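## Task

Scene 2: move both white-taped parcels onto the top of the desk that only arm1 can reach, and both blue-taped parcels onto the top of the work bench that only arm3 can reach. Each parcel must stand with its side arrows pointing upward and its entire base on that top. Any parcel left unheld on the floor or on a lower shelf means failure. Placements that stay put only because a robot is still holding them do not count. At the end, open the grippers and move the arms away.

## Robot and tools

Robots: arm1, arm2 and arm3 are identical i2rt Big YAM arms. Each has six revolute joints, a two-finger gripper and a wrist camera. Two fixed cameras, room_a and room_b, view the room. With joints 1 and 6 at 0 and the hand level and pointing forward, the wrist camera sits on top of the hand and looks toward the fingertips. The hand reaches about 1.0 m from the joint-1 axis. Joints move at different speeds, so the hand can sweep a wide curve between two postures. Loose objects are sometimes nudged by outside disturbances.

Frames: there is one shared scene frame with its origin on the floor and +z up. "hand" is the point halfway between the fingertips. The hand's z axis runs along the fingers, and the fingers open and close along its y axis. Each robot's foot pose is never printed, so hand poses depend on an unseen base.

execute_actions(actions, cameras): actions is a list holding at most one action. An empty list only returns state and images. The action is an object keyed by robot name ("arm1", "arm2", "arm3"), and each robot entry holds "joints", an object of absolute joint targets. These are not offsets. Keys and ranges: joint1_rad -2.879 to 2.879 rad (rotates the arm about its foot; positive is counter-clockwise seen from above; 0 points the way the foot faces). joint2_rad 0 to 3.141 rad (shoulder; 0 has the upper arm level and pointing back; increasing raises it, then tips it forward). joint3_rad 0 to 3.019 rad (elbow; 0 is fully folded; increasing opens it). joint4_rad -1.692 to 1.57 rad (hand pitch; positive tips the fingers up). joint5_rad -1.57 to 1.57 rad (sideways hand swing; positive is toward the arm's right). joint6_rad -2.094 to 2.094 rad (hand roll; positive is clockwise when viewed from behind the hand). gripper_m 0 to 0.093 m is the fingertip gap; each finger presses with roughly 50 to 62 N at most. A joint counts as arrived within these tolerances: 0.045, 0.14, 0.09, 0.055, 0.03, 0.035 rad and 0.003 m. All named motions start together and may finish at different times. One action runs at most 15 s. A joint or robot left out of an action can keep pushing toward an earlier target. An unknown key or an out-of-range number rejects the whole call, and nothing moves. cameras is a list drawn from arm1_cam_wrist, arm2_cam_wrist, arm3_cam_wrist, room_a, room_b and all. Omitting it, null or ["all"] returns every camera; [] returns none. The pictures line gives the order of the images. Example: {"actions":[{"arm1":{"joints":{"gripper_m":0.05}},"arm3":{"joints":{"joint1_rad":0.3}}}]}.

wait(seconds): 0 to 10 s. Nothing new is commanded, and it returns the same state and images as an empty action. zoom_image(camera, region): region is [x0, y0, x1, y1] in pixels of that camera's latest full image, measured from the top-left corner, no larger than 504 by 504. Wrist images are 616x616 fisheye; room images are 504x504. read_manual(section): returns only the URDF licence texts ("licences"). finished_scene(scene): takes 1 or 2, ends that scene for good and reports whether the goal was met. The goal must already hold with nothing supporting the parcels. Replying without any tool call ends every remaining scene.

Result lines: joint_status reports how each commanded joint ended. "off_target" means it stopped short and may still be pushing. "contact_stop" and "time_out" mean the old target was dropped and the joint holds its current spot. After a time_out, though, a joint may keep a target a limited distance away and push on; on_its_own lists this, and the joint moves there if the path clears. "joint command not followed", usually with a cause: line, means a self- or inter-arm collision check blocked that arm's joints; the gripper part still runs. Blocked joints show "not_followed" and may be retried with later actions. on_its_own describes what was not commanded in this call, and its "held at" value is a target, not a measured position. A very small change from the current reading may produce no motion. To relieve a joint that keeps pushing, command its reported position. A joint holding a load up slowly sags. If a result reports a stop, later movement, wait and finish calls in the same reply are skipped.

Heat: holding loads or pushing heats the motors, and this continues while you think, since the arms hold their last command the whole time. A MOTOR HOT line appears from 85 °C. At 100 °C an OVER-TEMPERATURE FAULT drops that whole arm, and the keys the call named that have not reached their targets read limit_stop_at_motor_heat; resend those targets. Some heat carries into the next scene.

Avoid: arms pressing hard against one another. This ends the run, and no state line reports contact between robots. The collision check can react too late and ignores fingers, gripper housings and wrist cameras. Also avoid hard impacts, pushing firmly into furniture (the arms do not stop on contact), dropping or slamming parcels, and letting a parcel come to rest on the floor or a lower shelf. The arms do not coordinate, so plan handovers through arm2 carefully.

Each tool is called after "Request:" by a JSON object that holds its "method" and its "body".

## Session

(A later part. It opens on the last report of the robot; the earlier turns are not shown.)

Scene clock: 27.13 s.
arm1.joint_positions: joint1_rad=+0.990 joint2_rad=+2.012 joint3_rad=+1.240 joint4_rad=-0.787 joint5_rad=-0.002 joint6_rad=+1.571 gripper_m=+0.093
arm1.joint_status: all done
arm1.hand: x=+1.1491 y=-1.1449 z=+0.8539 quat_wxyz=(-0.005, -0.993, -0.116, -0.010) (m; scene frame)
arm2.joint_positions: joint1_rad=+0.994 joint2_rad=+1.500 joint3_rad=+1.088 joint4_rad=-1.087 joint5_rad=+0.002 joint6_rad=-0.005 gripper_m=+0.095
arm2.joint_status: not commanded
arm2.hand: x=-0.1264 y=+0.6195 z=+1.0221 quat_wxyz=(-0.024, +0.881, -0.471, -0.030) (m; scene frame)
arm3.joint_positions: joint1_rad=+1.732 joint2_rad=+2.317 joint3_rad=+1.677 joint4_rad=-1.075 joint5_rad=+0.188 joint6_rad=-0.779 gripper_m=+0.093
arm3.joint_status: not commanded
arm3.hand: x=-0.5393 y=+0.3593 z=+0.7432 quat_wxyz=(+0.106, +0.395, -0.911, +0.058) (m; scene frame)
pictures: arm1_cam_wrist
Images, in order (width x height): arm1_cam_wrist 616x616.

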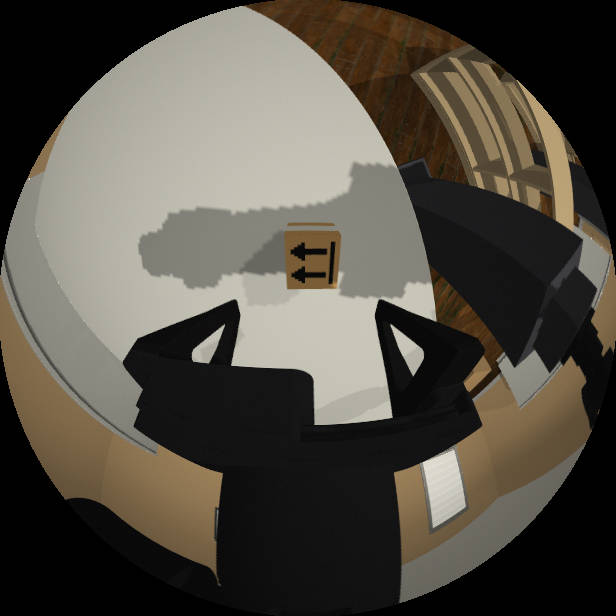

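Request:
{"method": "execute_actions", "body": {"actions": [{"arm1":{"joints":{"joint2_rad":2.17,"joint3_rad":1.505,"joint4_rad":-1.11,"joint6_rad":0}},"arm3":{"joints":{"joint2_rad":2.4,"joint3_rad":1.78,"joint4_rad":-1.035,"joint6_rad":-0.69}}}], "cameras": ["arm1_cam_wrist","arm3_cam_wrist"]}}

Scene clock: 31.00 s.
arm1.joint_positions: joint1_rad=+0.990 joint2_rad=+2.185 joint3_rad=+1.468 joint4_rad=-1.095 joint5_rad=-0.002 joint6_rad=+0.011 gripper_m=+0.093
arm1.joint_status: all done
arm1.hand: x=+1.1502 y=-1.1482 z=+0.8335 quat_wxyz=(+0.089, -0.619, -0.776, -0.081) (m; scene frame)
arm2.joint_positions: joint1_rad=+0.994 joint2_rad=+1.500 joint3_rad=+1.088 joint4_rad=-1.087 joint5_rad=+0.002 joint6_rad=-0.005 gripper_m=+0.095
arm2.joint_status: not commanded
arm2.hand: x=-0.1264 y=+0.6195 z=+1.0221 quat_wxyz=(-0.024, +0.881, -0.471, -0.030) (m; scene frame)
arm3.joint_positions: joint1_rad=+1.732 joint2_rad=+2.406 joint3_rad=+1.739 joint4_rad=-1.046 joint5_rad=+0.188 joint6_rad=-0.701 gripper_m=+0.093
arm3.joint_status: all done
arm3.hand: x=-0.5261 y=+0.3596 z=+0.7063 quat_wxyz=(+0.103, +0.359, -0.925, +0.062) (m; scene frame)
pictures: arm1_cam_wrist, arm3_cam_wrist
Images, in order (width x height): arm1_cam_wrist 616x616, arm3_cam_wrist 616x616.

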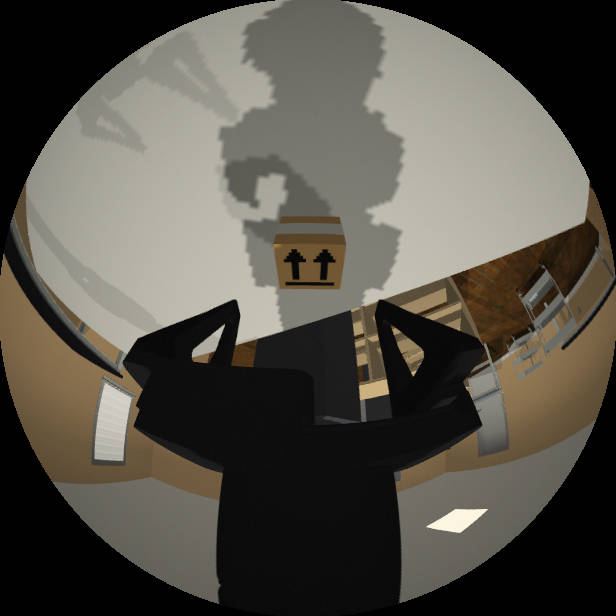

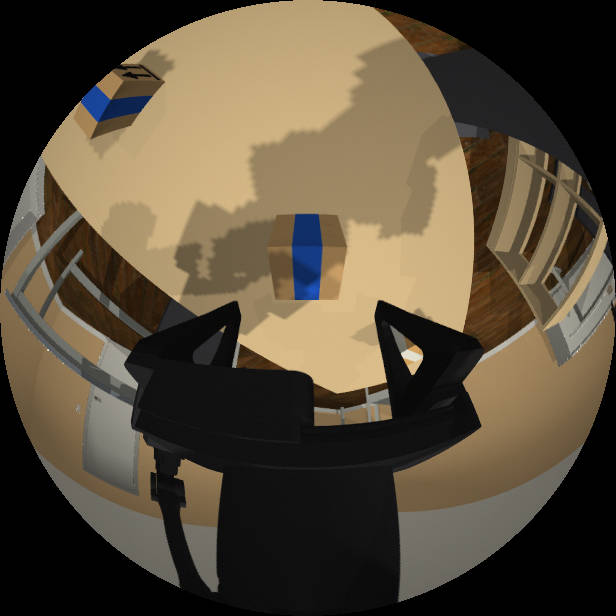

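Request:
{"method": "execute_actions", "body": {"actions": [{"arm1":{"joints":{"joint2_rad":2.31,"joint4_rad":-0.955}},"arm3":{"joints":{"joint2_rad":2.49,"joint3_rad":1.79,"joint4_rad":-0.96}}}], "cameras": ["arm1_cam_wrist","arm3_cam_wrist"]}}

Scene clock: 32.30 s.
arm1.joint_positions: joint1_rad=+0.990 joint2_rad=+2.332 joint3_rad=+1.481 joint4_rad=-0.968 joint5_rad=-0.002 joint6_rad=+0.010 gripper_m=+0.093
arm1.joint_status: all done
arm1.hand: x=+1.1513 y=-1.1471 z=+0.7549 quat_wxyz=(+0.092, -0.619, -0.776, -0.083) (m; scene frame)
arm2.joint_positions: joint1_rad=+0.994 joint2_rad=+1.500 joint3_rad=+1.088 joint4_rad=-1.087 joint5_rad=+0.002 joint6_rad=-0.005 gripper_m=+0.095
arm2.joint_status: not commanded
arm2.hand: x=-0.1264 y=+0.6195 z=+1.0221 quat_wxyz=(-0.024, +0.881, -0.471, -0.030) (m; scene frame)
arm3.joint_positions: joint1_rad=+1.732 joint2_rad=+2.505 joint3_rad=+1.756 joint4_rad=-0.973 joint5_rad=+0.188 joint6_rad=-0.701 gripper_m=+0.093
arm3.joint_status: all done
arm3.hand: x=-0.5308 y=+0.3596 z=+0.6500 quat_wxyz=(+0.107, +0.359, -0.925, +0.061) (m; scene frame)
pictures: arm1_cam_wrist, arm3_cam_wrist
Images, in order (width x height): arm1_cam_wrist 616x616, arm3_cam_wrist 616x616.

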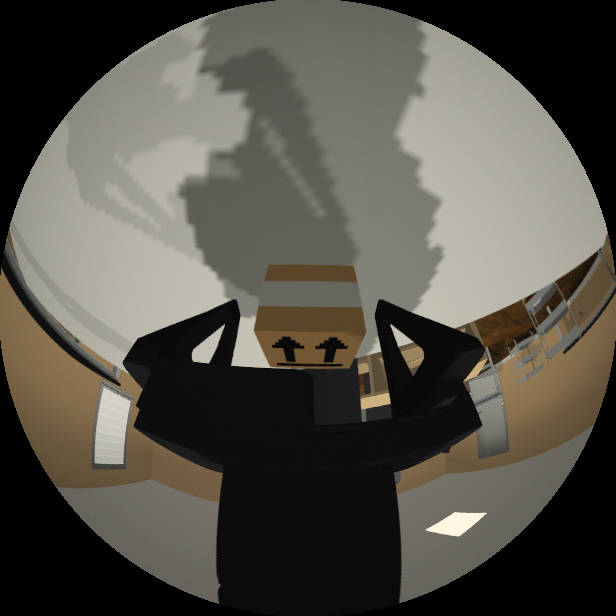

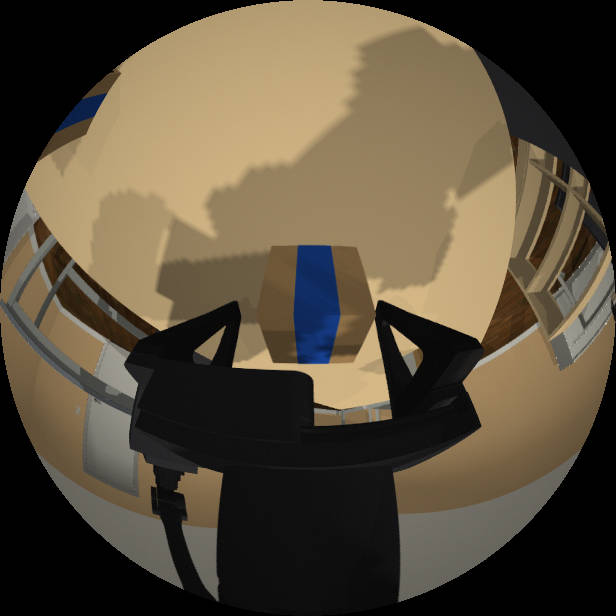

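Request:
{"method": "execute_actions", "body": {"actions": [{"arm1":{"joints":{"gripper_m":0.03}},"arm3":{"joints":{"gripper_m":0.03}}}], "cameras": []}}

Request:
{"method": "execute_actions", "body": {"actions": [{"arm1":{"joints":{"joint2_rad":1.9}},"arm3":{"joints":{"joint2_rad":1.7}}}], "cameras": []}}

Request:
{"method": "execute_actions", "body": {"actions": [{"arm1":{"joints":{"joint3_rad":1.21,"joint4_rad":1.1,"joint2_rad":2.0}},"arm3":{"joints":{"joint1_rad":-1.6,"joint3_rad":0.88,"joint4_rad":1.1,"joint5_rad":0,"joint6_rad":0}},"arm2":{"joints":{"joint1_rad":1.6}}}], "cameras": []}}

Request:
{"method": "execute_actions", "body": {"actions": [{"arm1":{"joints":{"joint2_rad":2.49}},"arm3":{"joints":{"joint2_rad":2.175}},"arm2":{"joints":{"joint1_rad":2.16,"joint2_rad":2.42,"joint3_rad":1.83,"joint4_rad":-0.92}}}], "cameras": ["arm1_cam_wrist","arm2_cam_wrist","arm3_cam_wrist"]}}

Scene clock: 33.73 s.
arm1.joint_positions: joint1_rad=+0.990 joint2_rad=+2.332 joint3_rad=+1.481 joint4_rad=-0.968 joint5_rad=-0.001 joint6_rad=+0.010 gripper_m=+0.055
arm1.joint_status: gripper_m off_target (ended at +0.055, target +0.030)
arm1.hand: x=+1.1512 y=-1.1471 z=+0.7549 quat_wxyz=(+0.092, -0.619, -0.776, -0.083) (m; scene frame)
arm2.joint_positions: joint1_rad=+0.994 joint2_rad=+1.500 joint3_rad=+1.088 joint4_rad=-1.087 joint5_rad=+0.002 joint6_rad=-0.005 gripper_m=+0.095
arm2.joint_status: not commanded
arm2.hand: x=-0.1264 y=+0.6195 z=+1.0221 quat_wxyz=(-0.024, +0.881, -0.471, -0.030) (m; scene frame)
arm3.joint_positions: joint1_rad=+1.732 joint2_rad=+2.505 joint3_rad=+1.756 joint4_rad=-0.973 joint5_rad=+0.189 joint6_rad=-0.700 gripper_m=+0.049
arm3.joint_status: gripper_m off_target (ended at +0.049, target +0.030)
arm3.hand: x=-0.5307 y=+0.3596 z=+0.6500 quat_wxyz=(+0.107, +0.359, -0.925, +0.061) (m; scene frame)
pictures: none
No camera images: the call's "cameras" was empty. Leave "cameras" out to get every camera's image.

Scene clock: 35.60 s.
arm1.joint_positions: joint1_rad=+0.990 joint2_rad=+1.907 joint3_rad=+1.489 joint4_rad=-0.965 joint5_rad=-0.001 joint6_rad=+0.010 gripper_m=+0.055
arm1.joint_status: all done
arm1.hand: x=+1.1663 y=-1.2277 z=+0.9917 quat_wxyz=(-0.079, -0.622, -0.777, +0.051) (m; scene frame)
arm2.joint_positions: joint1_rad=+0.994 joint2_rad=+1.500 joint3_rad=+1.088 joint4_rad=-1.087 joint5_rad=+0.002 joint6_rad=-0.005 gripper_m=+0.095
arm2.joint_status: not commanded
arm2.hand: x=-0.1264 y=+0.6195 z=+1.0221 quat_wxyz=(-0.024, +0.881, -0.471, -0.030) (m; scene frame)
arm3.joint_positions: joint1_rad=+1.732 joint2_rad=+1.721 joint3_rad=+1.774 joint4_rad=-0.970 joint5_rad=+0.189 joint6_rad=-0.700 gripper_m=+0.049
arm3.joint_status: all done
arm3.hand: x=-0.4601 y=+0.3603 z=+1.1707 quat_wxyz=(-0.268, +0.307, -0.894, +0.188) (m; scene frame)
pictures: none
No camera images: the call's "cameras" was empty. Leave "cameras" out to get every camera's image.

Scene clock: 38.30 s.
arm1.joint_positions: joint1_rad=+0.990 joint2_rad=+2.037 joint3_rad=+1.172 joint4_rad=+1.070 joint5_rad=-0.001 joint6_rad=+0.010 gripper_m=+0.055
arm1.joint_status: all done
arm1.hand: x=+1.1956 y=-1.3603 z=+1.1199 quat_wxyz=(-0.614, -0.398, -0.489, +0.474) (m; scene frame)
arm2.joint_positions: joint1_rad=+1.606 joint2_rad=+1.500 joint3_rad=+1.088 joint4_rad=-1.087 joint5_rad=-0.001 joint6_rad=-0.005 gripper_m=+0.095
arm2.joint_status: all done
arm2.hand: x=-0.2902 y=+0.4181 z=+1.0188 quat_wxyz=(-0.012, +0.982, -0.184, -0.032) (m; scene frame)
arm3.joint_positions: joint1_rad=-1.606 joint2_rad=+1.729 joint3_rad=+0.882 joint4_rad=+1.069 joint5_rad=+0.001 joint6_rad=-0.010 gripper_m=+0.049
arm3.joint_status: all done
arm3.hand: x=-1.7683 y=+0.4867 z=+1.1240 quat_wxyz=(+0.071, -0.618, +0.051, +0.781) (m; scene frame)
pictures: none
No camera images: the call's "cameras" was empty. Leave "cameras" out to get every camera's image.

Scene clock: 40.13 s.
arm1.joint_positions: joint1_rad=+0.990 joint2_rad=+2.524 joint3_rad=+1.185 joint4_rad=+1.093 joint5_rad=-0.001 joint6_rad=+0.006 gripper_m=+0.055
arm1.joint_status: all done
arm1.hand: x=+1.1905 y=-1.3150 z=+0.7852 quat_wxyz=(-0.488, -0.495, -0.614, +0.375) (m; scene frame)
arm2.joint_positions: joint1_rad=+2.154 joint2_rad=+2.436 joint3_rad=+1.793 joint4_rad=-0.923 joint5_rad=-0.002 joint6_rad=-0.005 gripper_m=+0.095
arm2.joint_status: all done
arm2.hand: x=-0.5388 y=+0.1490 z=+0.7487 quat_wxyz=(-0.004, +0.996, +0.089, +0.002) (m; scene frame)
arm3.joint_positions: joint1_rad=-1.606 joint2_rad=+2.205 joint3_rad=+0.870 joint4_rad=+1.084 joint5_rad=+0.001 joint6_rad=-0.010 gripper_m=+0.049
arm3.joint_status: all done
arm3.hand: x=-1.7583 y=+0.4849 z=+0.8247 quat_wxyz=(+0.056, -0.784, +0.064, +0.615) (m; scene frame)
pictures: arm1_cam_wrist, arm2_cam_wrist, arm3_cam_wrist
Images, in order (width x height): arm1_cam_wrist 616x616, arm2_cam_wrist 616x616, arm3_cam_wrist 616x616.

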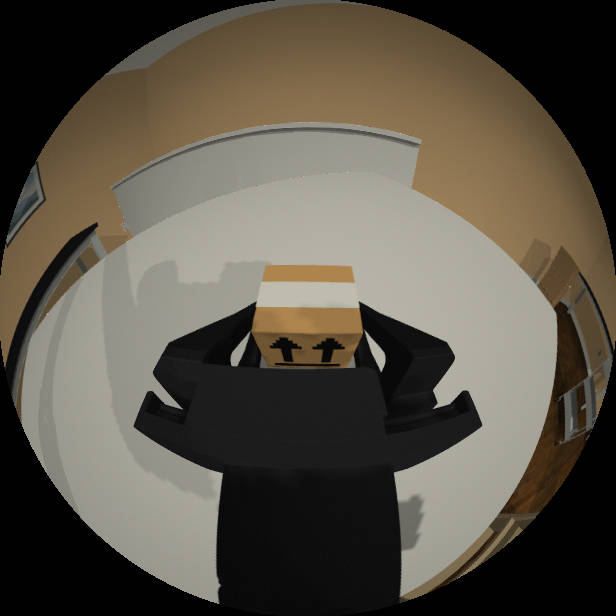

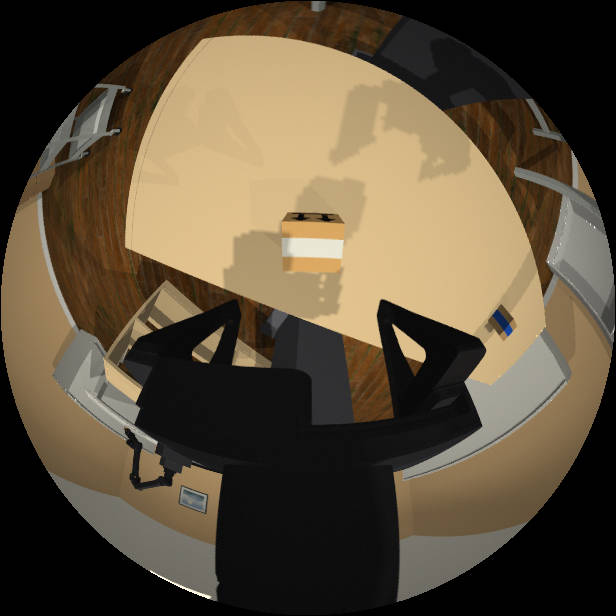

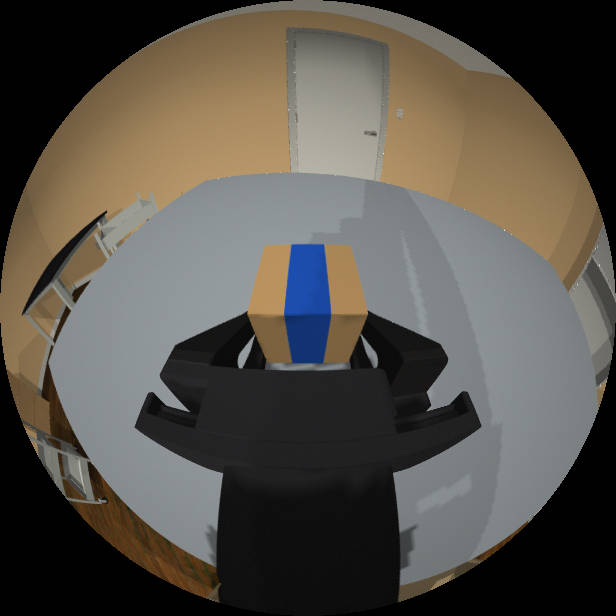

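Request:
{"method": "execute_actions", "body": {"actions": [{"arm1":{"joints":{"joint2_rad":2.57,"joint4_rad":1.135}},"arm3":{"joints":{"joint2_rad":2.26,"joint4_rad":1.135}},"arm2":{"joints":{"joint1_rad":2.145,"joint2_rad":2.61,"joint3_rad":1.93,"joint4_rad":-0.83}}}], "cameras": ["arm2_cam_wrist"]}}

Scene clock: 41.53 s.
arm1.joint_positions: joint1_rad=+0.990 joint2_rad=+2.563 joint3_rad=+1.190 joint4_rad=+1.115 joint5_rad=-0.001 joint6_rad=+0.004 gripper_m=+0.055
arm1.joint_status: all done
arm1.hand: x=+1.1892 y=-1.3080 z=+0.7660 quat_wxyz=(-0.484, -0.496, -0.617, +0.372) (m; scene frame)
arm2.joint_positions: joint1_rad=+2.152 joint2_rad=+2.631 joint3_rad=+1.910 joint4_rad=-0.839 joint5_rad=-0.002 joint6_rad=-0.005 gripper_m=+0.095
arm2.joint_status: all done
arm2.hand: x=-0.5524 y=+0.1487 z=+0.6576 quat_wxyz=(-0.003, +0.996, +0.088, -0.001) (m; scene frame)
arm3.joint_positions: joint1_rad=-1.606 joint2_rad=+2.264 joint3_rad=+0.870 joint4_rad=+1.113 joint5_rad=+0.001 joint6_rad=-0.010 gripper_m=+0.049
arm3.joint_status: all done
arm3.hand: x=-1.7498 y=+0.4834 z=+0.7958 quat_wxyz=(+0.055, -0.794, +0.065, +0.602) (m; scene frame)
pictures: arm2_cam_wrist
Images, in order (width x height): arm2_cam_wrist 616x616.

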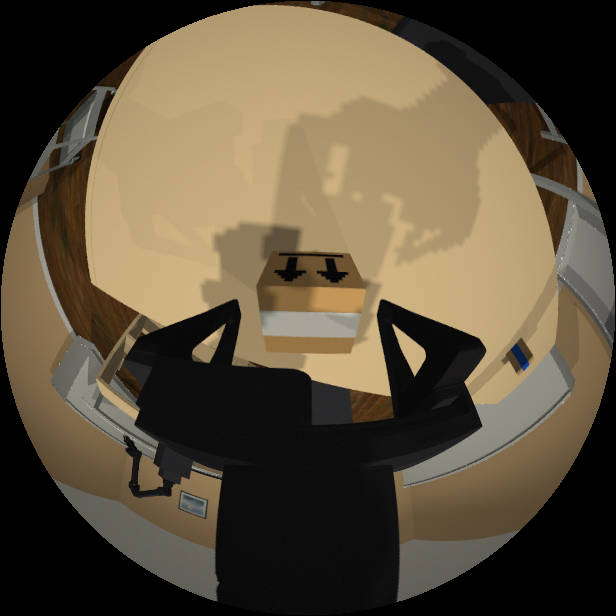

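Request:
{"method": "execute_actions", "body": {"actions": [{"arm1":{"joints":{"gripper_m":0.093}},"arm3":{"joints":{"gripper_m":0.093}},"arm2":{"joints":{"gripper_m":0.03}}}], "cameras": ["arm1_cam_wrist","arm3_cam_wrist"]}}

Request:
{"method": "execute_actions", "body": {"actions": [{"arm1":{"joints":{"joint2_rad":2.0,"joint3_rad":1.1,"joint4_rad":0.8}},"arm3":{"joints":{"joint2_rad":1.7,"joint3_rad":0.82,"joint4_rad":0.8}},"arm2":{"joints":{"joint2_rad":2.0,"joint4_rad":-1.2}}}], "cameras": []}}

Request:
{"method": "execute_actions", "body": {"actions": [{"arm1":{"joints":{"joint1_rad":0,"joint2_rad":1.5,"joint3_rad":1.3,"joint4_rad":-1.0}},"arm3":{"joints":{"joint1_rad":1.0,"joint3_rad":1.5,"joint4_rad":-0.9}},"arm2":{"joints":{"joint1_rad":-1.8,"joint2_rad":1.7,"joint3_rad":1.5,"joint4_rad":-1.3,"joint6_rad":0.4}}}], "cameras": ["arm2_cam_wrist","room_a","room_b"]}}

Scene clock: 42.57 s.
arm1.joint_positions: joint1_rad=+0.990 joint2_rad=+2.563 joint3_rad=+1.190 joint4_rad=+1.115 joint5_rad=-0.001 joint6_rad=+0.004 gripper_m=+0.093
arm1.joint_status: all done
arm1.hand: x=+1.1892 y=-1.3080 z=+0.7660 quat_wxyz=(-0.484, -0.496, -0.617, +0.372) (m; scene frame)
arm2.joint_positions: joint1_rad=+2.152 joint2_rad=+2.631 joint3_rad=+1.910 joint4_rad=-0.839 joint5_rad=-0.001 joint6_rad=-0.005 gripper_m=+0.056
arm2.joint_status: gripper_m off_target (ended at +0.056, target +0.030)
arm2.hand: x=-0.5524 y=+0.1488 z=+0.6576 quat_wxyz=(-0.003, +0.996, +0.088, -0.001) (m; scene frame)
arm3.joint_positions: joint1_rad=-1.606 joint2_rad=+2.264 joint3_rad=+0.870 joint4_rad=+1.113 joint5_rad=+0.001 joint6_rad=-0.010 gripper_m=+0.093
arm3.joint_status: all done
arm3.hand: x=-1.7498 y=+0.4834 z=+0.7958 quat_wxyz=(+0.055, -0.794, +0.065, +0.602) (m; scene frame)
pictures: arm1_cam_wrist, arm3_cam_wrist
Images, in order (width x height): arm1_cam_wrist 616x616, arm3_cam_wrist 616x616.

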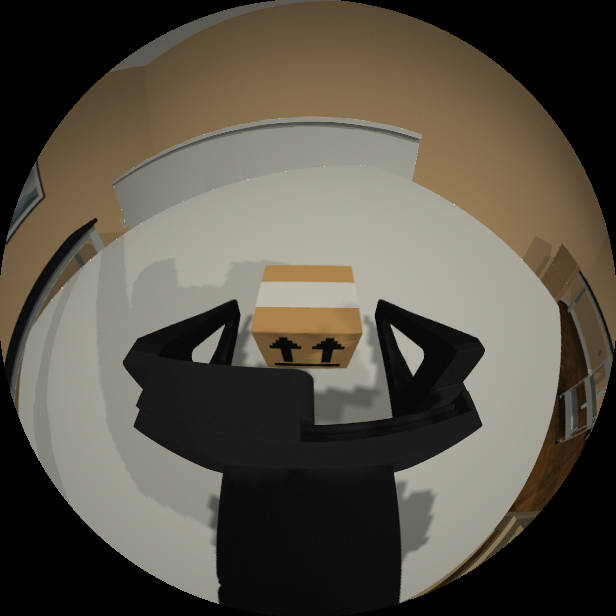

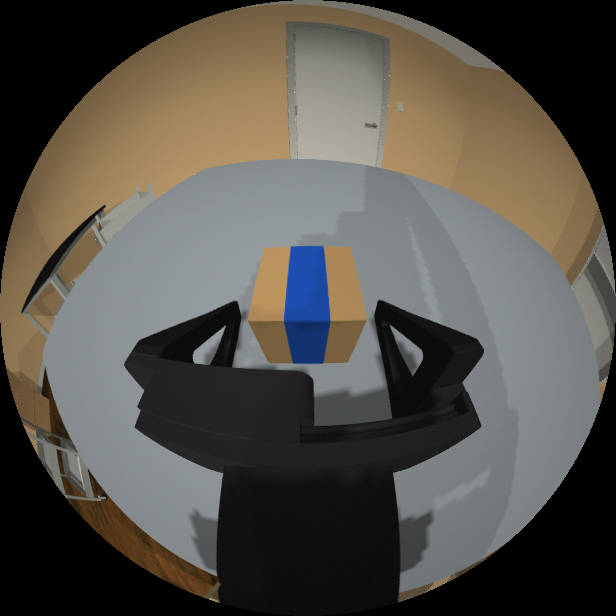

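Scene clock: 44.30 s.
arm1.joint_positions: joint1_rad=+0.990 joint2_rad=+1.998 joint3_rad=+1.091 joint4_rad=+0.809 joint5_rad=-0.001 joint6_rad=+0.004 gripper_m=+0.093
arm1.joint_status: all done
arm1.hand: x=+1.1920 y=-1.3398 z=+1.0446 quat_wxyz=(-0.532, -0.465, -0.577, +0.410) (m; scene frame)
arm2.joint_positions: joint1_rad=+2.152 joint2_rad=+2.019 joint3_rad=+1.909 joint4_rad=-1.189 joint5_rad=-0.001 joint6_rad=-0.005 gripper_m=+0.056
arm2.joint_status: all done
arm2.hand: x=-0.5731 y=+0.1418 z=+1.0626 quat_wxyz=(+0.007, +0.988, +0.088, -0.131) (m; scene frame)
arm3.joint_positions: joint1_rad=-1.606 joint2_rad=+1.693 joint3_rad=+0.813 joint4_rad=+0.813 joint5_rad=+0.001 joint6_rad=-0.010 gripper_m=+0.093
arm3.joint_status: all done
arm3.hand: x=-1.7520 y=+0.4839 z=+1.0492 quat_wxyz=(+0.063, -0.724, +0.059, +0.684) (m; scene frame)
pictures: none
No camera images: the call's "cameras" was empty. Leave "cameras" out to get every camera's image.

Scene clock: 47.47 s.
arm1.joint_positions: joint1_rad=-0.001 joint2_rad=+1.515 joint3_rad=+1.277 joint4_rad=-0.988 joint5_rad=+0.002 joint6_rad=+0.004 gripper_m=+0.093
arm1.joint_status: all done
arm1.hand: x=+0.6647 y=-1.0174 z=+1.1061 quat_wxyz=(-0.069, -0.907, -0.387, +0.150) (m; scene frame)
arm2.joint_positions: joint1_rad=-1.806 joint2_rad=+1.720 joint3_rad=+1.492 joint4_rad=-1.287 joint5_rad=+0.002 joint6_rad=+0.394 gripper_m=+0.055
arm2.joint_status: all done
arm2.hand: x=+0.5335 y=-0.0608 z=+1.0691 quat_wxyz=(-0.029, -0.497, -0.868, -0.002) (m; scene frame)
arm3.joint_positions: joint1_rad=+1.008 joint2_rad=+1.716 joint3_rad=+1.459 joint4_rad=-0.886 joint5_rad=-0.001 joint6_rad=-0.009 gripper_m=+0.093
arm3.joint_status: all done
arm3.hand: x=-0.6667 y=-0.0195 z=+1.0241 quat_wxyz=(-0.194, -0.331, -0.921, +0.074) (m; scene frame)
pictures: arm2_cam_wrist, room_a, room_b
Images, in order (width x height): arm2_cam_wrist 616x616, room_a 504x504, room_b 504x504.

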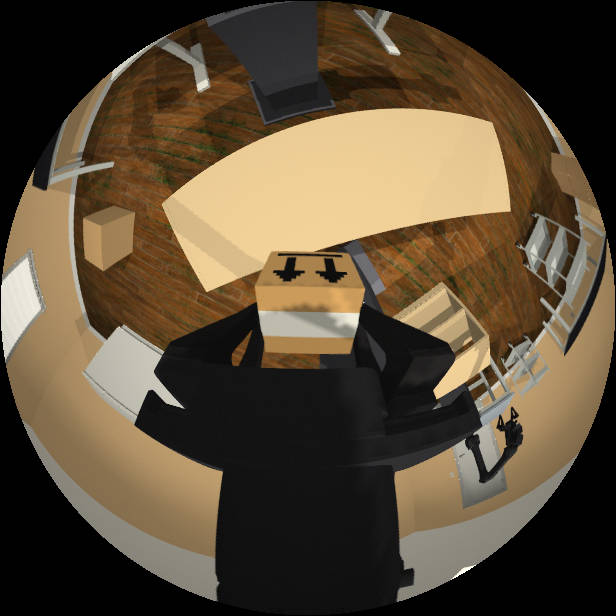

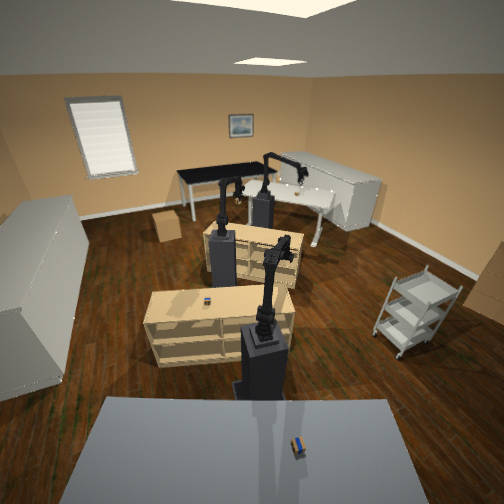

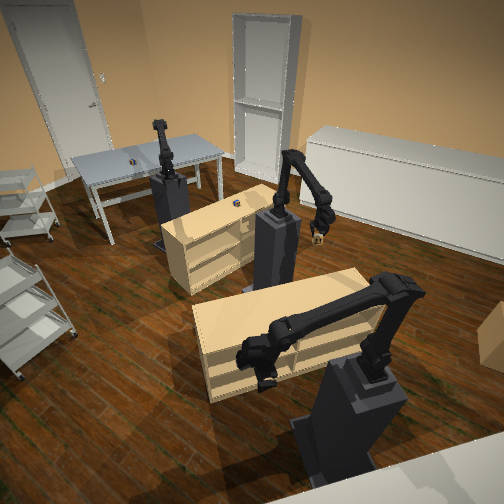

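Request:
{"method": "execute_actions", "body": {"actions": [{"arm3":{"joints":{"joint1_rad":2.03,"joint2_rad":2.4,"joint3_rad":1.95,"joint4_rad":-1.05,"joint6_rad":0.66}},"arm2":{"joints":{"joint1_rad":-1.86,"joint2_rad":2.46,"joint3_rad":1.93,"joint4_rad":-0.98,"joint6_rad":0.14}}}], "cameras": ["arm2_cam_wrist","arm3_cam_wrist","room_b"]}}

Scene clock: 49.87 s.
arm1.joint_positions: joint1_rad=-0.001 joint2_rad=+1.515 joint3_rad=+1.277 joint4_rad=-0.988 joint5_rad=+0.002 joint6_rad=+0.004 gripper_m=+0.093
arm1.joint_status: not commanded
arm1.hand: x=+0.6647 y=-1.0174 z=+1.1061 quat_wxyz=(-0.069, -0.907, -0.387, +0.150) (m; scene frame)
arm2.joint_positions: joint1_rad=-1.865 joint2_rad=+2.472 joint3_rad=+1.892 joint4_rad=-0.987 joint5_rad=+0.001 joint6_rad=+0.147 gripper_m=+0.055
arm2.joint_status: all done
arm2.hand: x=+0.6310 y=-0.1796 z=+0.7630 quat_wxyz=(-0.004, -0.413, -0.911, -0.005) (m; scene frame)
arm3.joint_positions: joint1_rad=+2.022 joint2_rad=+2.428 joint3_rad=+1.913 joint4_rad=-1.039 joint5_rad=-0.002 joint6_rad=+0.649 gripper_m=+0.093
arm3.joint_status: all done
arm3.hand: x=-0.4849 y=+0.5905 z=+0.7420 quat_wxyz=(-0.002, -0.166, -0.986, -0.005) (m; scene frame)
pictures: arm2_cam_wrist, arm3_cam_wrist, room_b
Images, in order (width x height): arm2_cam_wrist 616x616, arm3_cam_wrist 616x616, room_b 504x504.

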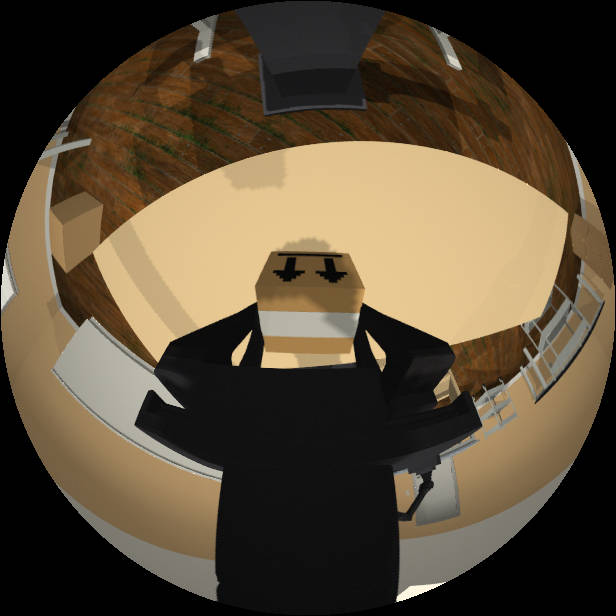

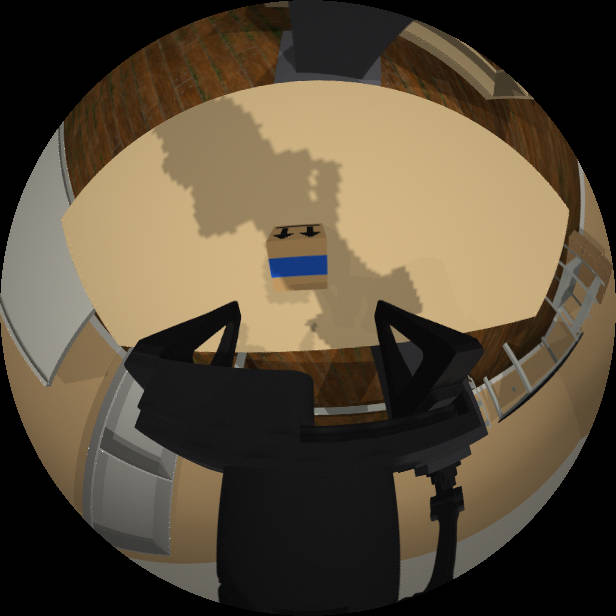

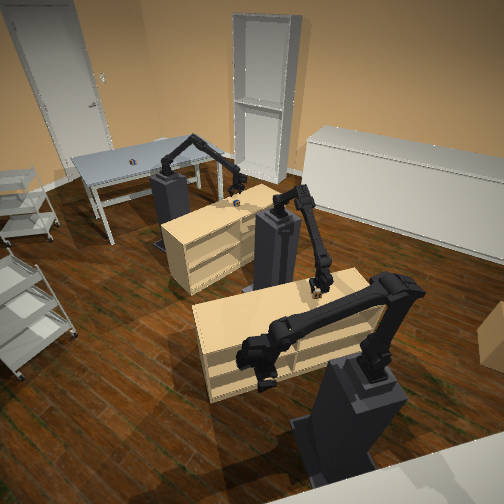

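Request:
{"method": "execute_actions", "body": {"actions": [{"arm3":{"joints":{"joint1_rad":2.045,"joint2_rad":2.555,"joint3_rad":1.97,"joint4_rad":-0.92,"joint6_rad":0.57}},"arm2":{"joints":{"joint2_rad":2.58,"joint4_rad":-0.86}}}], "cameras": ["arm2_cam_wrist","arm3_cam_wrist","room_b"]}}

Request:
{"method": "zoom_image", "body": {"camera": "room_b", "region": [280,260,360,320]}}

Scene clock: 51.37 s.
arm1.joint_positions: joint1_rad=-0.001 joint2_rad=+1.515 joint3_rad=+1.277 joint4_rad=-0.988 joint5_rad=+0.002 joint6_rad=+0.004 gripper_m=+0.093
arm1.joint_status: not commanded
arm1.hand: x=+0.6647 y=-1.0174 z=+1.1061 quat_wxyz=(-0.069, -0.907, -0.387, +0.150) (m; scene frame)
arm2.joint_positions: joint1_rad=-1.865 joint2_rad=+2.605 joint3_rad=+1.904 joint4_rad=-0.874 joint5_rad=+0.001 joint6_rad=+0.147 gripper_m=+0.055
arm2.joint_status: all done
arm2.hand: x=+0.6249 y=-0.1730 z=+0.6793 quat_wxyz=(+0.001, -0.413, -0.911, -0.006) (m; scene frame)
arm3.joint_positions: joint1_rad=+2.040 joint2_rad=+2.583 joint3_rad=+1.937 joint4_rad=-0.934 joint5_rad=-0.002 joint6_rad=+0.581 gripper_m=+0.093
arm3.joint_status: all done
arm3.hand: x=-0.4969 y=+0.5996 z=+0.6468 quat_wxyz=(+0.010, -0.124, -0.992, +0.001) (m; scene frame)
pictures: arm2_cam_wrist, arm3_cam_wrist, room_b
Images, in order (width x height): arm2_cam_wrist 616x616, arm3_cam_wrist 616x616, room_b 504x504.

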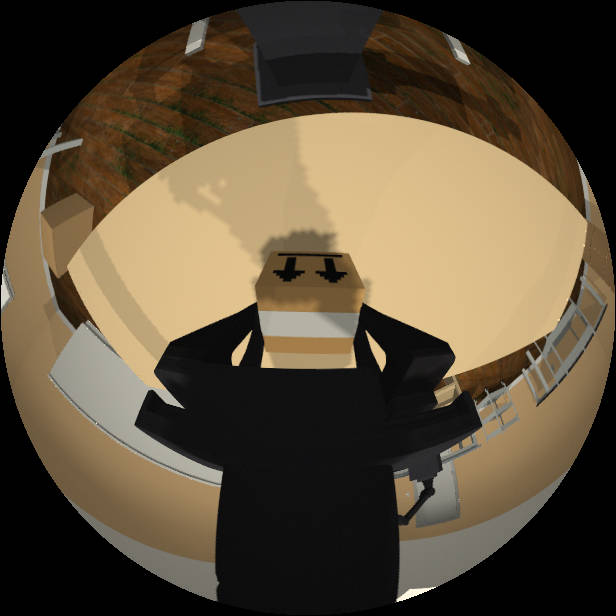

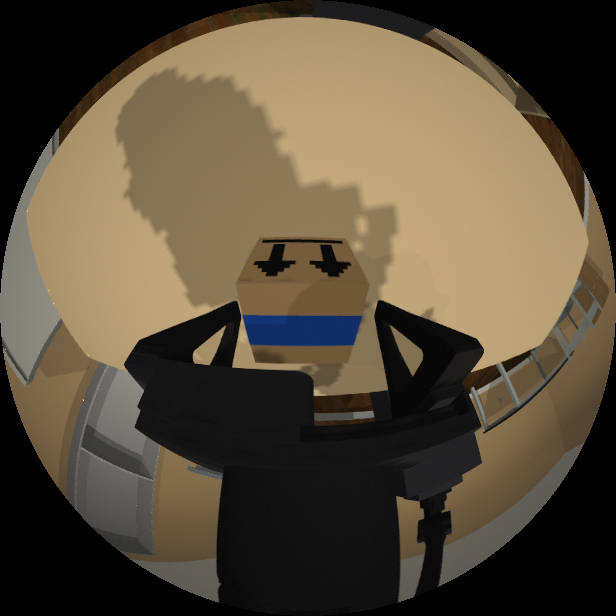

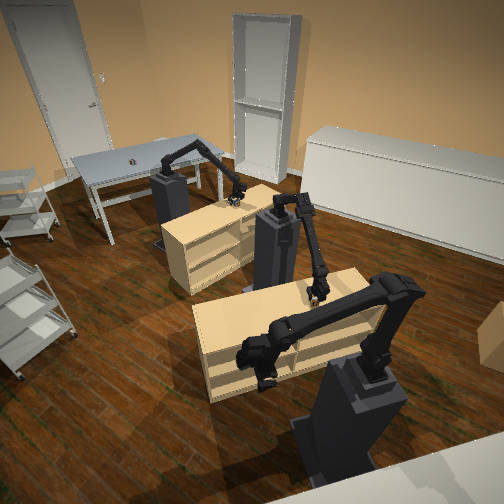

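Region (280, 260, 360, 320) of room_b's 504x504 image, scaled by 6.300, with more detail than that image has; it fills the top 378 rows of this view, and the rest is white.

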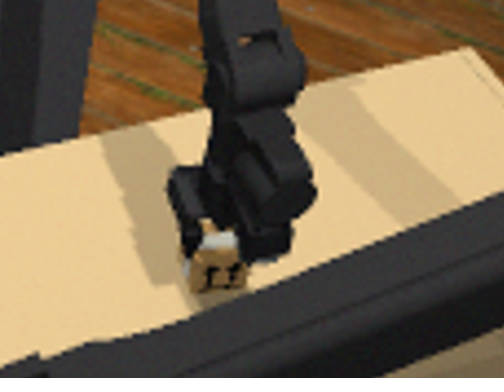

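Request:
{"method": "execute_actions", "body": {"actions": [{"arm3":{"joints":{"joint4_rad":-0.88}},"arm2":{"joints":{"joint2_rad":2.645,"joint4_rad":-0.83}}}], "cameras": []}}

Request:
{"method": "execute_actions", "body": {"actions": [{"arm3":{"joints":{"gripper_m":0.03}},"arm2":{"joints":{"joint2_rad":2.67,"joint4_rad":-0.81}}}], "cameras": ["arm2_cam_wrist","arm3_cam_wrist"]}}

Scene clock: 52.77 s.
arm1.joint_positions: joint1_rad=-0.001 joint2_rad=+1.515 joint3_rad=+1.277 joint4_rad=-0.988 joint5_rad=+0.002 joint6_rad=+0.004 gripper_m=+0.093
arm1.joint_status: not commanded
arm1.hand: x=+0.6647 y=-1.0174 z=+1.1061 quat_wxyz=(-0.069, -0.907, -0.387, +0.150) (m; scene frame)
arm2.joint_positions: joint1_rad=-1.864 joint2_rad=+2.639 joint3_rad=+1.906 joint4_rad=-0.841 joint5_rad=+0.001 joint6_rad=+0.146 gripper_m=+0.055
arm2.joint_status: all done
arm2.hand: x=+0.6230 y=-0.1700 z=+0.6576 quat_wxyz=(+0.000, -0.412, -0.911, -0.006) (m; scene frame)
arm3.joint_positions: joint1_rad=+2.040 joint2_rad=+2.583 joint3_rad=+1.937 joint4_rad=-0.896 joint5_rad=-0.002 joint6_rad=+0.581 gripper_m=+0.093
arm3.joint_status: all done
arm3.hand: x=-0.4880 y=+0.6027 z=+0.6468 quat_wxyz=(-0.007, -0.124, -0.992, -0.007) (m; scene frame)
pictures: none
No camera images: the call's "cameras" was empty. Leave "cameras" out to get every camera's image.

Scene clock: 53.40 s.
arm1.joint_positions: joint1_rad=-0.001 joint2_rad=+1.515 joint3_rad=+1.277 joint4_rad=-0.988 joint5_rad=+0.002 joint6_rad=+0.004 gripper_m=+0.093
arm1.joint_status: not commanded
arm1.hand: x=+0.6647 y=-1.0174 z=+1.1061 quat_wxyz=(-0.069, -0.907, -0.387, +0.150) (m; scene frame)
arm2.joint_positions: joint1_rad=-1.864 joint2_rad=+2.640 joint3_rad=+1.906 joint4_rad=-0.835 joint5_rad=+0.001 joint6_rad=+0.146 gripper_m=+0.055
arm2.joint_status: all done
arm2.hand: x=+0.6240 y=-0.1709 z=+0.6571 quat_wxyz=(-0.003, -0.412, -0.911, -0.005) (m; scene frame)
arm3.joint_positions: joint1_rad=+2.040 joint2_rad=+2.583 joint3_rad=+1.937 joint4_rad=-0.896 joint5_rad=-0.002 joint6_rad=+0.581 gripper_m=+0.049
arm3.joint_status: gripper_m off_target (ended at +0.049, target +0.030)
arm3.hand: x=-0.4879 y=+0.6026 z=+0.6468 quat_wxyz=(-0.007, -0.124, -0.992, -0.007) (m; scene frame)
pictures: arm2_cam_wrist, arm3_cam_wrist
Images, in order (width x height): arm2_cam_wrist 616x616, arm3_cam_wrist 616x616.

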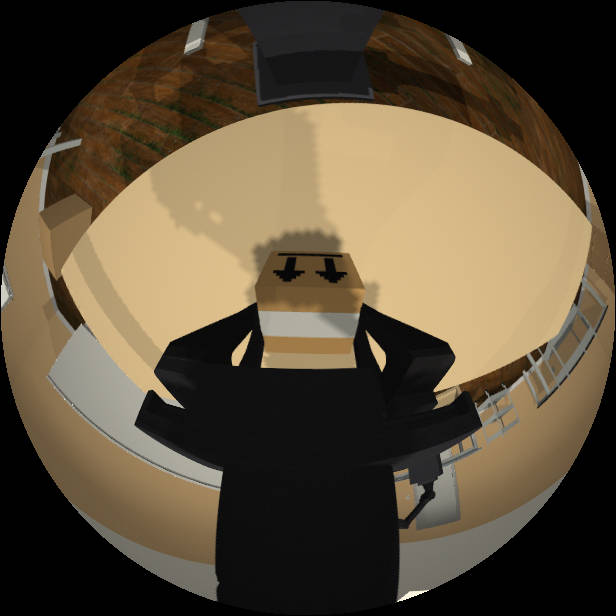

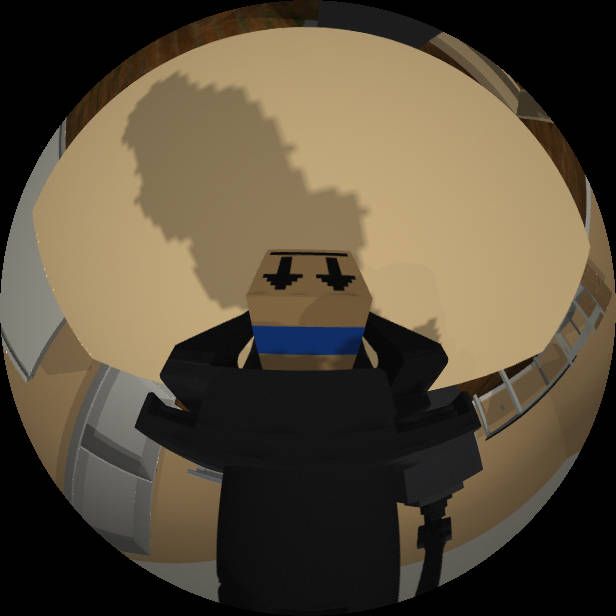

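Request:
{"method": "execute_actions", "body": {"actions": [{"arm3":{"joints":{"joint2_rad":2.3}},"arm2":{"joints":{"joint2_rad":2.635,"gripper_m":0.093}}}], "cameras": []}}

Request:
{"method": "execute_actions", "body": {"actions": [{"arm3":{"joints":{"joint2_rad":1.9,"joint4_rad":-1.15,"joint1_rad":0.8}},"arm2":{"joints":{"joint2_rad":2.2,"joint4_rad":-1.1}}}], "cameras": []}}

Request:
{"method": "execute_actions", "body": {"actions": [{"arm3":{"joints":{"joint1_rad":-1.95}},"arm2":{"joints":{"joint1_rad":0,"joint2_rad":1.0,"joint3_rad":1.2}},"arm1":{"joints":{"joint1_rad":-0.9}}}], "cameras": []}}

Request:
{"method": "execute_actions", "body": {"actions": [{"arm3":{"joints":{"joint2_rad":2.32}},"arm1":{"joints":{"joint1_rad":-1.675,"joint2_rad":2.38,"joint3_rad":1.66,"joint4_rad":-0.78}}}], "cameras": ["arm1_cam_wrist","arm3_cam_wrist"]}}

Scene clock: 55.43 s.
arm1.joint_positions: joint1_rad=-0.001 joint2_rad=+1.515 joint3_rad=+1.277 joint4_rad=-0.988 joint5_rad=+0.002 joint6_rad=+0.004 gripper_m=+0.093
arm1.joint_status: not commanded
arm1.hand: x=+0.6647 y=-1.0174 z=+1.1061 quat_wxyz=(-0.069, -0.907, -0.387, +0.150) (m; scene frame)
arm2.joint_positions: joint1_rad=-1.864 joint2_rad=+2.640 joint3_rad=+1.906 joint4_rad=-0.825 joint5_rad=+0.001 joint6_rad=+0.146 gripper_m=+0.093
arm2.joint_status: all done
arm2.hand: x=+0.6259 y=-0.1725 z=+0.6572 quat_wxyz=(-0.007, -0.412, -0.911, -0.004) (m; scene frame)
arm3.joint_positions: joint1_rad=+2.040 joint2_rad=+2.311 joint3_rad=+1.946 joint4_rad=-0.892 joint5_rad=-0.002 joint6_rad=+0.580 gripper_m=+0.049
arm3.joint_status: all done
arm3.hand: x=-0.4204 y=+0.6249 z=+0.8427 quat_wxyz=(-0.135, -0.122, -0.981, -0.070) (m; scene frame)
pictures: none
No camera images: the call's "cameras" was empty. Leave "cameras" out to get every camera's image.

Scene clock: 57.13 s.
arm1.joint_positions: joint1_rad=-0.001 joint2_rad=+1.515 joint3_rad=+1.277 joint4_rad=-0.988 joint5_rad=+0.002 joint6_rad=+0.004 gripper_m=+0.093
arm1.joint_status: not commanded
arm1.hand: x=+0.6647 y=-1.0174 z=+1.1061 quat_wxyz=(-0.069, -0.907, -0.387, +0.150) (m; scene frame)
arm2.joint_positions: joint1_rad=-1.864 joint2_rad=+2.214 joint3_rad=+1.913 joint4_rad=-1.089 joint5_rad=+0.001 joint6_rad=+0.146 gripper_m=+0.093
arm2.joint_status: all done
arm2.hand: x=+0.6535 y=-0.2007 z=+0.9434 quat_wxyz=(-0.089, -0.411, -0.907, +0.019) (m; scene frame)
arm3.joint_positions: joint1_rad=+0.793 joint2_rad=+1.915 joint3_rad=+1.957 joint4_rad=-1.139 joint5_rad=+0.003 joint6_rad=+0.578 gripper_m=+0.049
arm3.joint_status: all done
arm3.hand: x=-0.7052 y=-0.1844 z=+1.1108 quat_wxyz=(-0.227, -0.660, -0.715, +0.044) (m; scene frame)
pictures: none
No camera images: the call's "cameras" was empty. Leave "cameras" out to get every camera's image.

Scene clock: 59.73 s.
arm1.joint_positions: joint1_rad=-0.905 joint2_rad=+1.515 joint3_rad=+1.277 joint4_rad=-0.988 joint5_rad=+0.001 joint6_rad=+0.004 gripper_m=+0.093
arm1.joint_status: all done
arm1.hand: x=+0.5045 y=-0.5902 z=+1.1050 quat_wxyz=(+0.010, -0.985, +0.047, +0.164) (m; scene frame)
arm2.joint_positions: joint1_rad=+0.000 joint2_rad=+0.995 joint3_rad=+1.192 joint4_rad=-1.089 joint5_rad=-0.003 joint6_rad=+0.145 gripper_m=+0.093
arm2.joint_status: all done
arm2.hand: x=+0.2682 y=+0.6256 z=+1.2789 quat_wxyz=(-0.269, +0.458, -0.822, -0.205) (m; scene frame)
arm3.joint_positions: joint1_rad=-1.957 joint2_rad=+1.923 joint3_rad=+1.957 joint4_rad=-1.139 joint5_rad=+0.002 joint6_rad=+0.578 gripper_m=+0.049
arm3.joint_status: all done
arm3.hand: x=-1.7497 y=+0.7308 z=+1.1183 quat_wxyz=(-0.007, -0.828, +0.509, +0.236) (m; scene frame)
pictures: none
No camera images: the call's "cameras" was empty. Leave "cameras" out to get every camera's image.

Scene clock: 61.53 s.
arm1.joint_positions: joint1_rad=-1.668 joint2_rad=+2.409 joint3_rad=+1.624 joint4_rad=-0.775 joint5_rad=+0.001 joint6_rad=+0.004 gripper_m=+0.093
arm1.joint_status: all done
arm1.hand: x=+0.6236 y=-0.1682 z=+0.7347 quat_wxyz=(+0.008, -0.909, +0.416, -0.002) (m; scene frame)
arm2.joint_positions: joint1_rad=+0.000 joint2_rad=+0.995 joint3_rad=+1.192 joint4_rad=-1.089 joint5_rad=-0.003 joint6_rad=+0.145 gripper_m=+0.093
arm2.joint_status: not commanded
arm2.hand: x=+0.2682 y=+0.6256 z=+1.2789 quat_wxyz=(-0.269, +0.458, -0.822, -0.205) (m; scene frame)
arm3.joint_positions: joint1_rad=-1.956 joint2_rad=+2.354 joint3_rad=+1.950 joint4_rad=-1.142 joint5_rad=+0.000 joint6_rad=+0.580 gripper_m=+0.049
arm3.joint_status: all done
arm3.hand: x=-1.7415 y=+0.7238 z=+0.8179 quat_wxyz=(-0.003, -0.852, +0.523, +0.018) (m; scene frame)
pictures: arm1_cam_wrist, arm3_cam_wrist
Images, in order (width x height): arm1_cam_wrist 616x616, arm3_cam_wrist 616x616.

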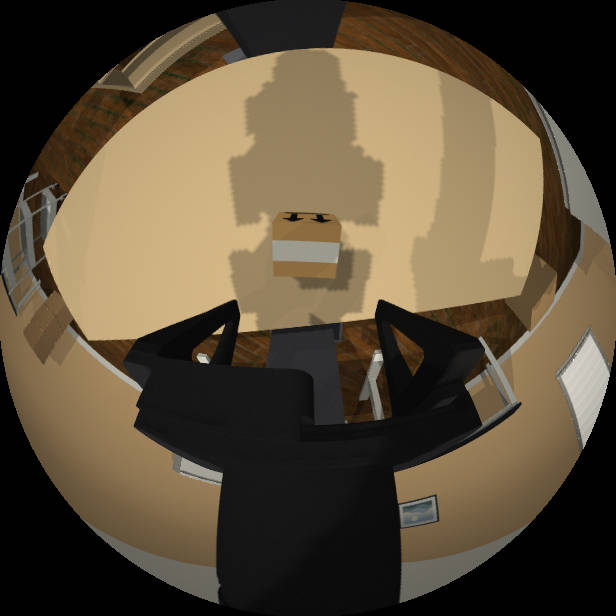

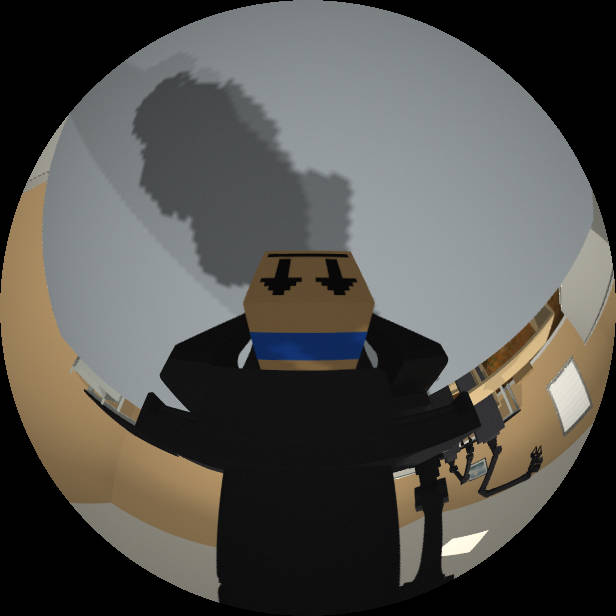

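Request:
{"method": "execute_actions", "body": {"actions": [{"arm3":{"joints":{"joint2_rad":2.39}},"arm1":{"joints":{"joint2_rad":2.575,"joint3_rad":1.77,"joint4_rad":-0.70,"joint6_rad":0.05}}}]}}

Scene clock: 63.57 s.
arm1.joint_positions: joint1_rad=-1.668 joint2_rad=+2.597 joint3_rad=+1.752 joint4_rad=-0.706 joint5_rad=+0.001 joint6_rad=+0.040 gripper_m=+0.093
arm1.joint_status: all done
arm1.hand: x=+0.6129 y=-0.1542 z=+0.6546 quat_wxyz=(+0.010, -0.902, +0.432, +0.003) (m; scene frame)
arm2.joint_positions: joint1_rad=+0.000 joint2_rad=+0.995 joint3_rad=+1.192 joint4_rad=-1.089 joint5_rad=-0.003 joint6_rad=+0.145 gripper_m=+0.093
arm2.joint_status: not commanded
arm2.hand: x=+0.2682 y=+0.6256 z=+1.2789 quat_wxyz=(-0.269, +0.458, -0.822, -0.205) (m; scene frame)
arm3.joint_positions: joint1_rad=-1.956 joint2_rad=+2.387 joint3_rad=+1.950 joint4_rad=-1.142 joint5_rad=+0.000 joint6_rad=+0.580 gripper_m=+0.049
arm3.joint_status: all done
arm3.hand: x=-1.7362 y=+0.7207 z=+0.7956 quat_wxyz=(-0.002, -0.852, +0.523, +0.001) (m; scene frame)
pictures: arm1_cam_wrist, arm2_cam_wrist, arm3_cam_wrist, room_a, room_b
Images, in order (width x height): arm1_cam_wrist 616x616, arm2_cam_wrist 616x616, arm3_cam_wrist 616x616, room_a 504x504, room_b 504x504.

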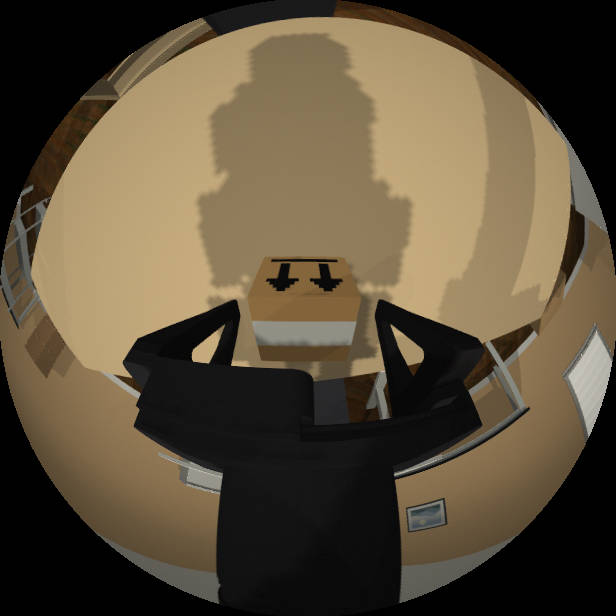

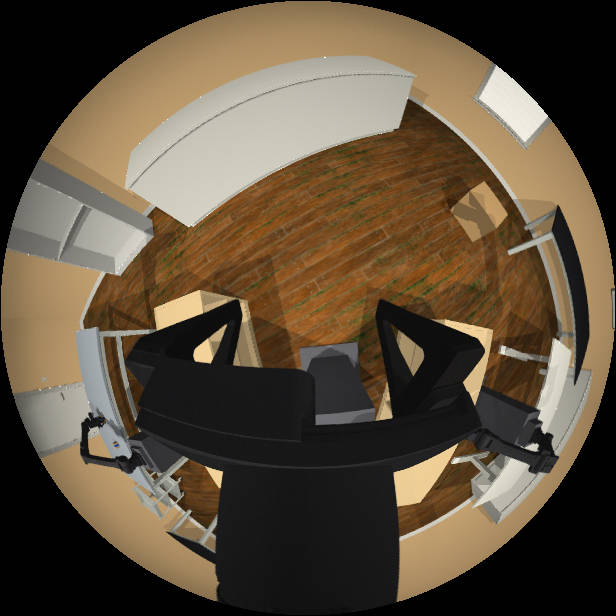

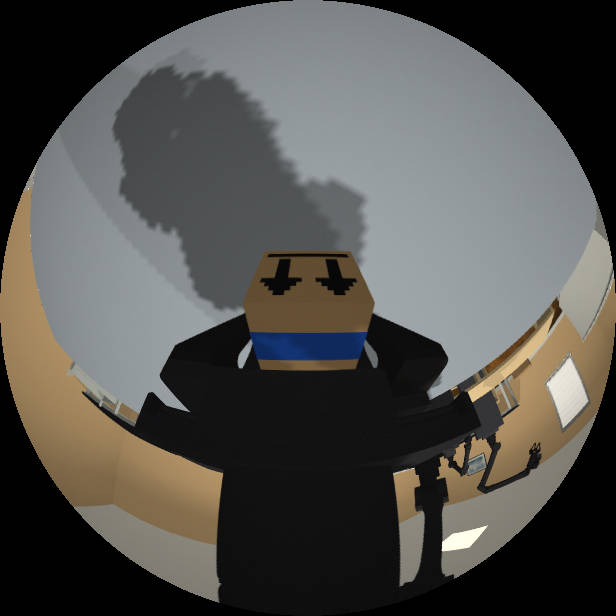

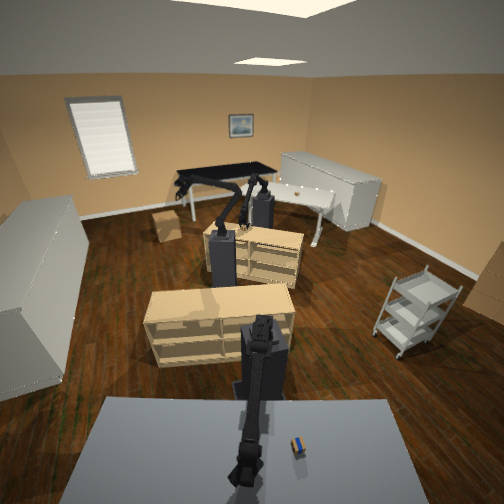

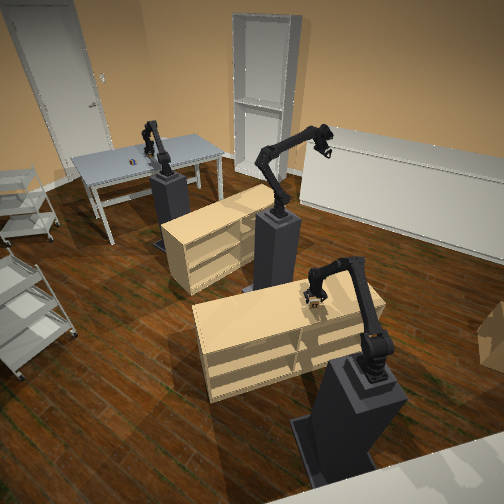

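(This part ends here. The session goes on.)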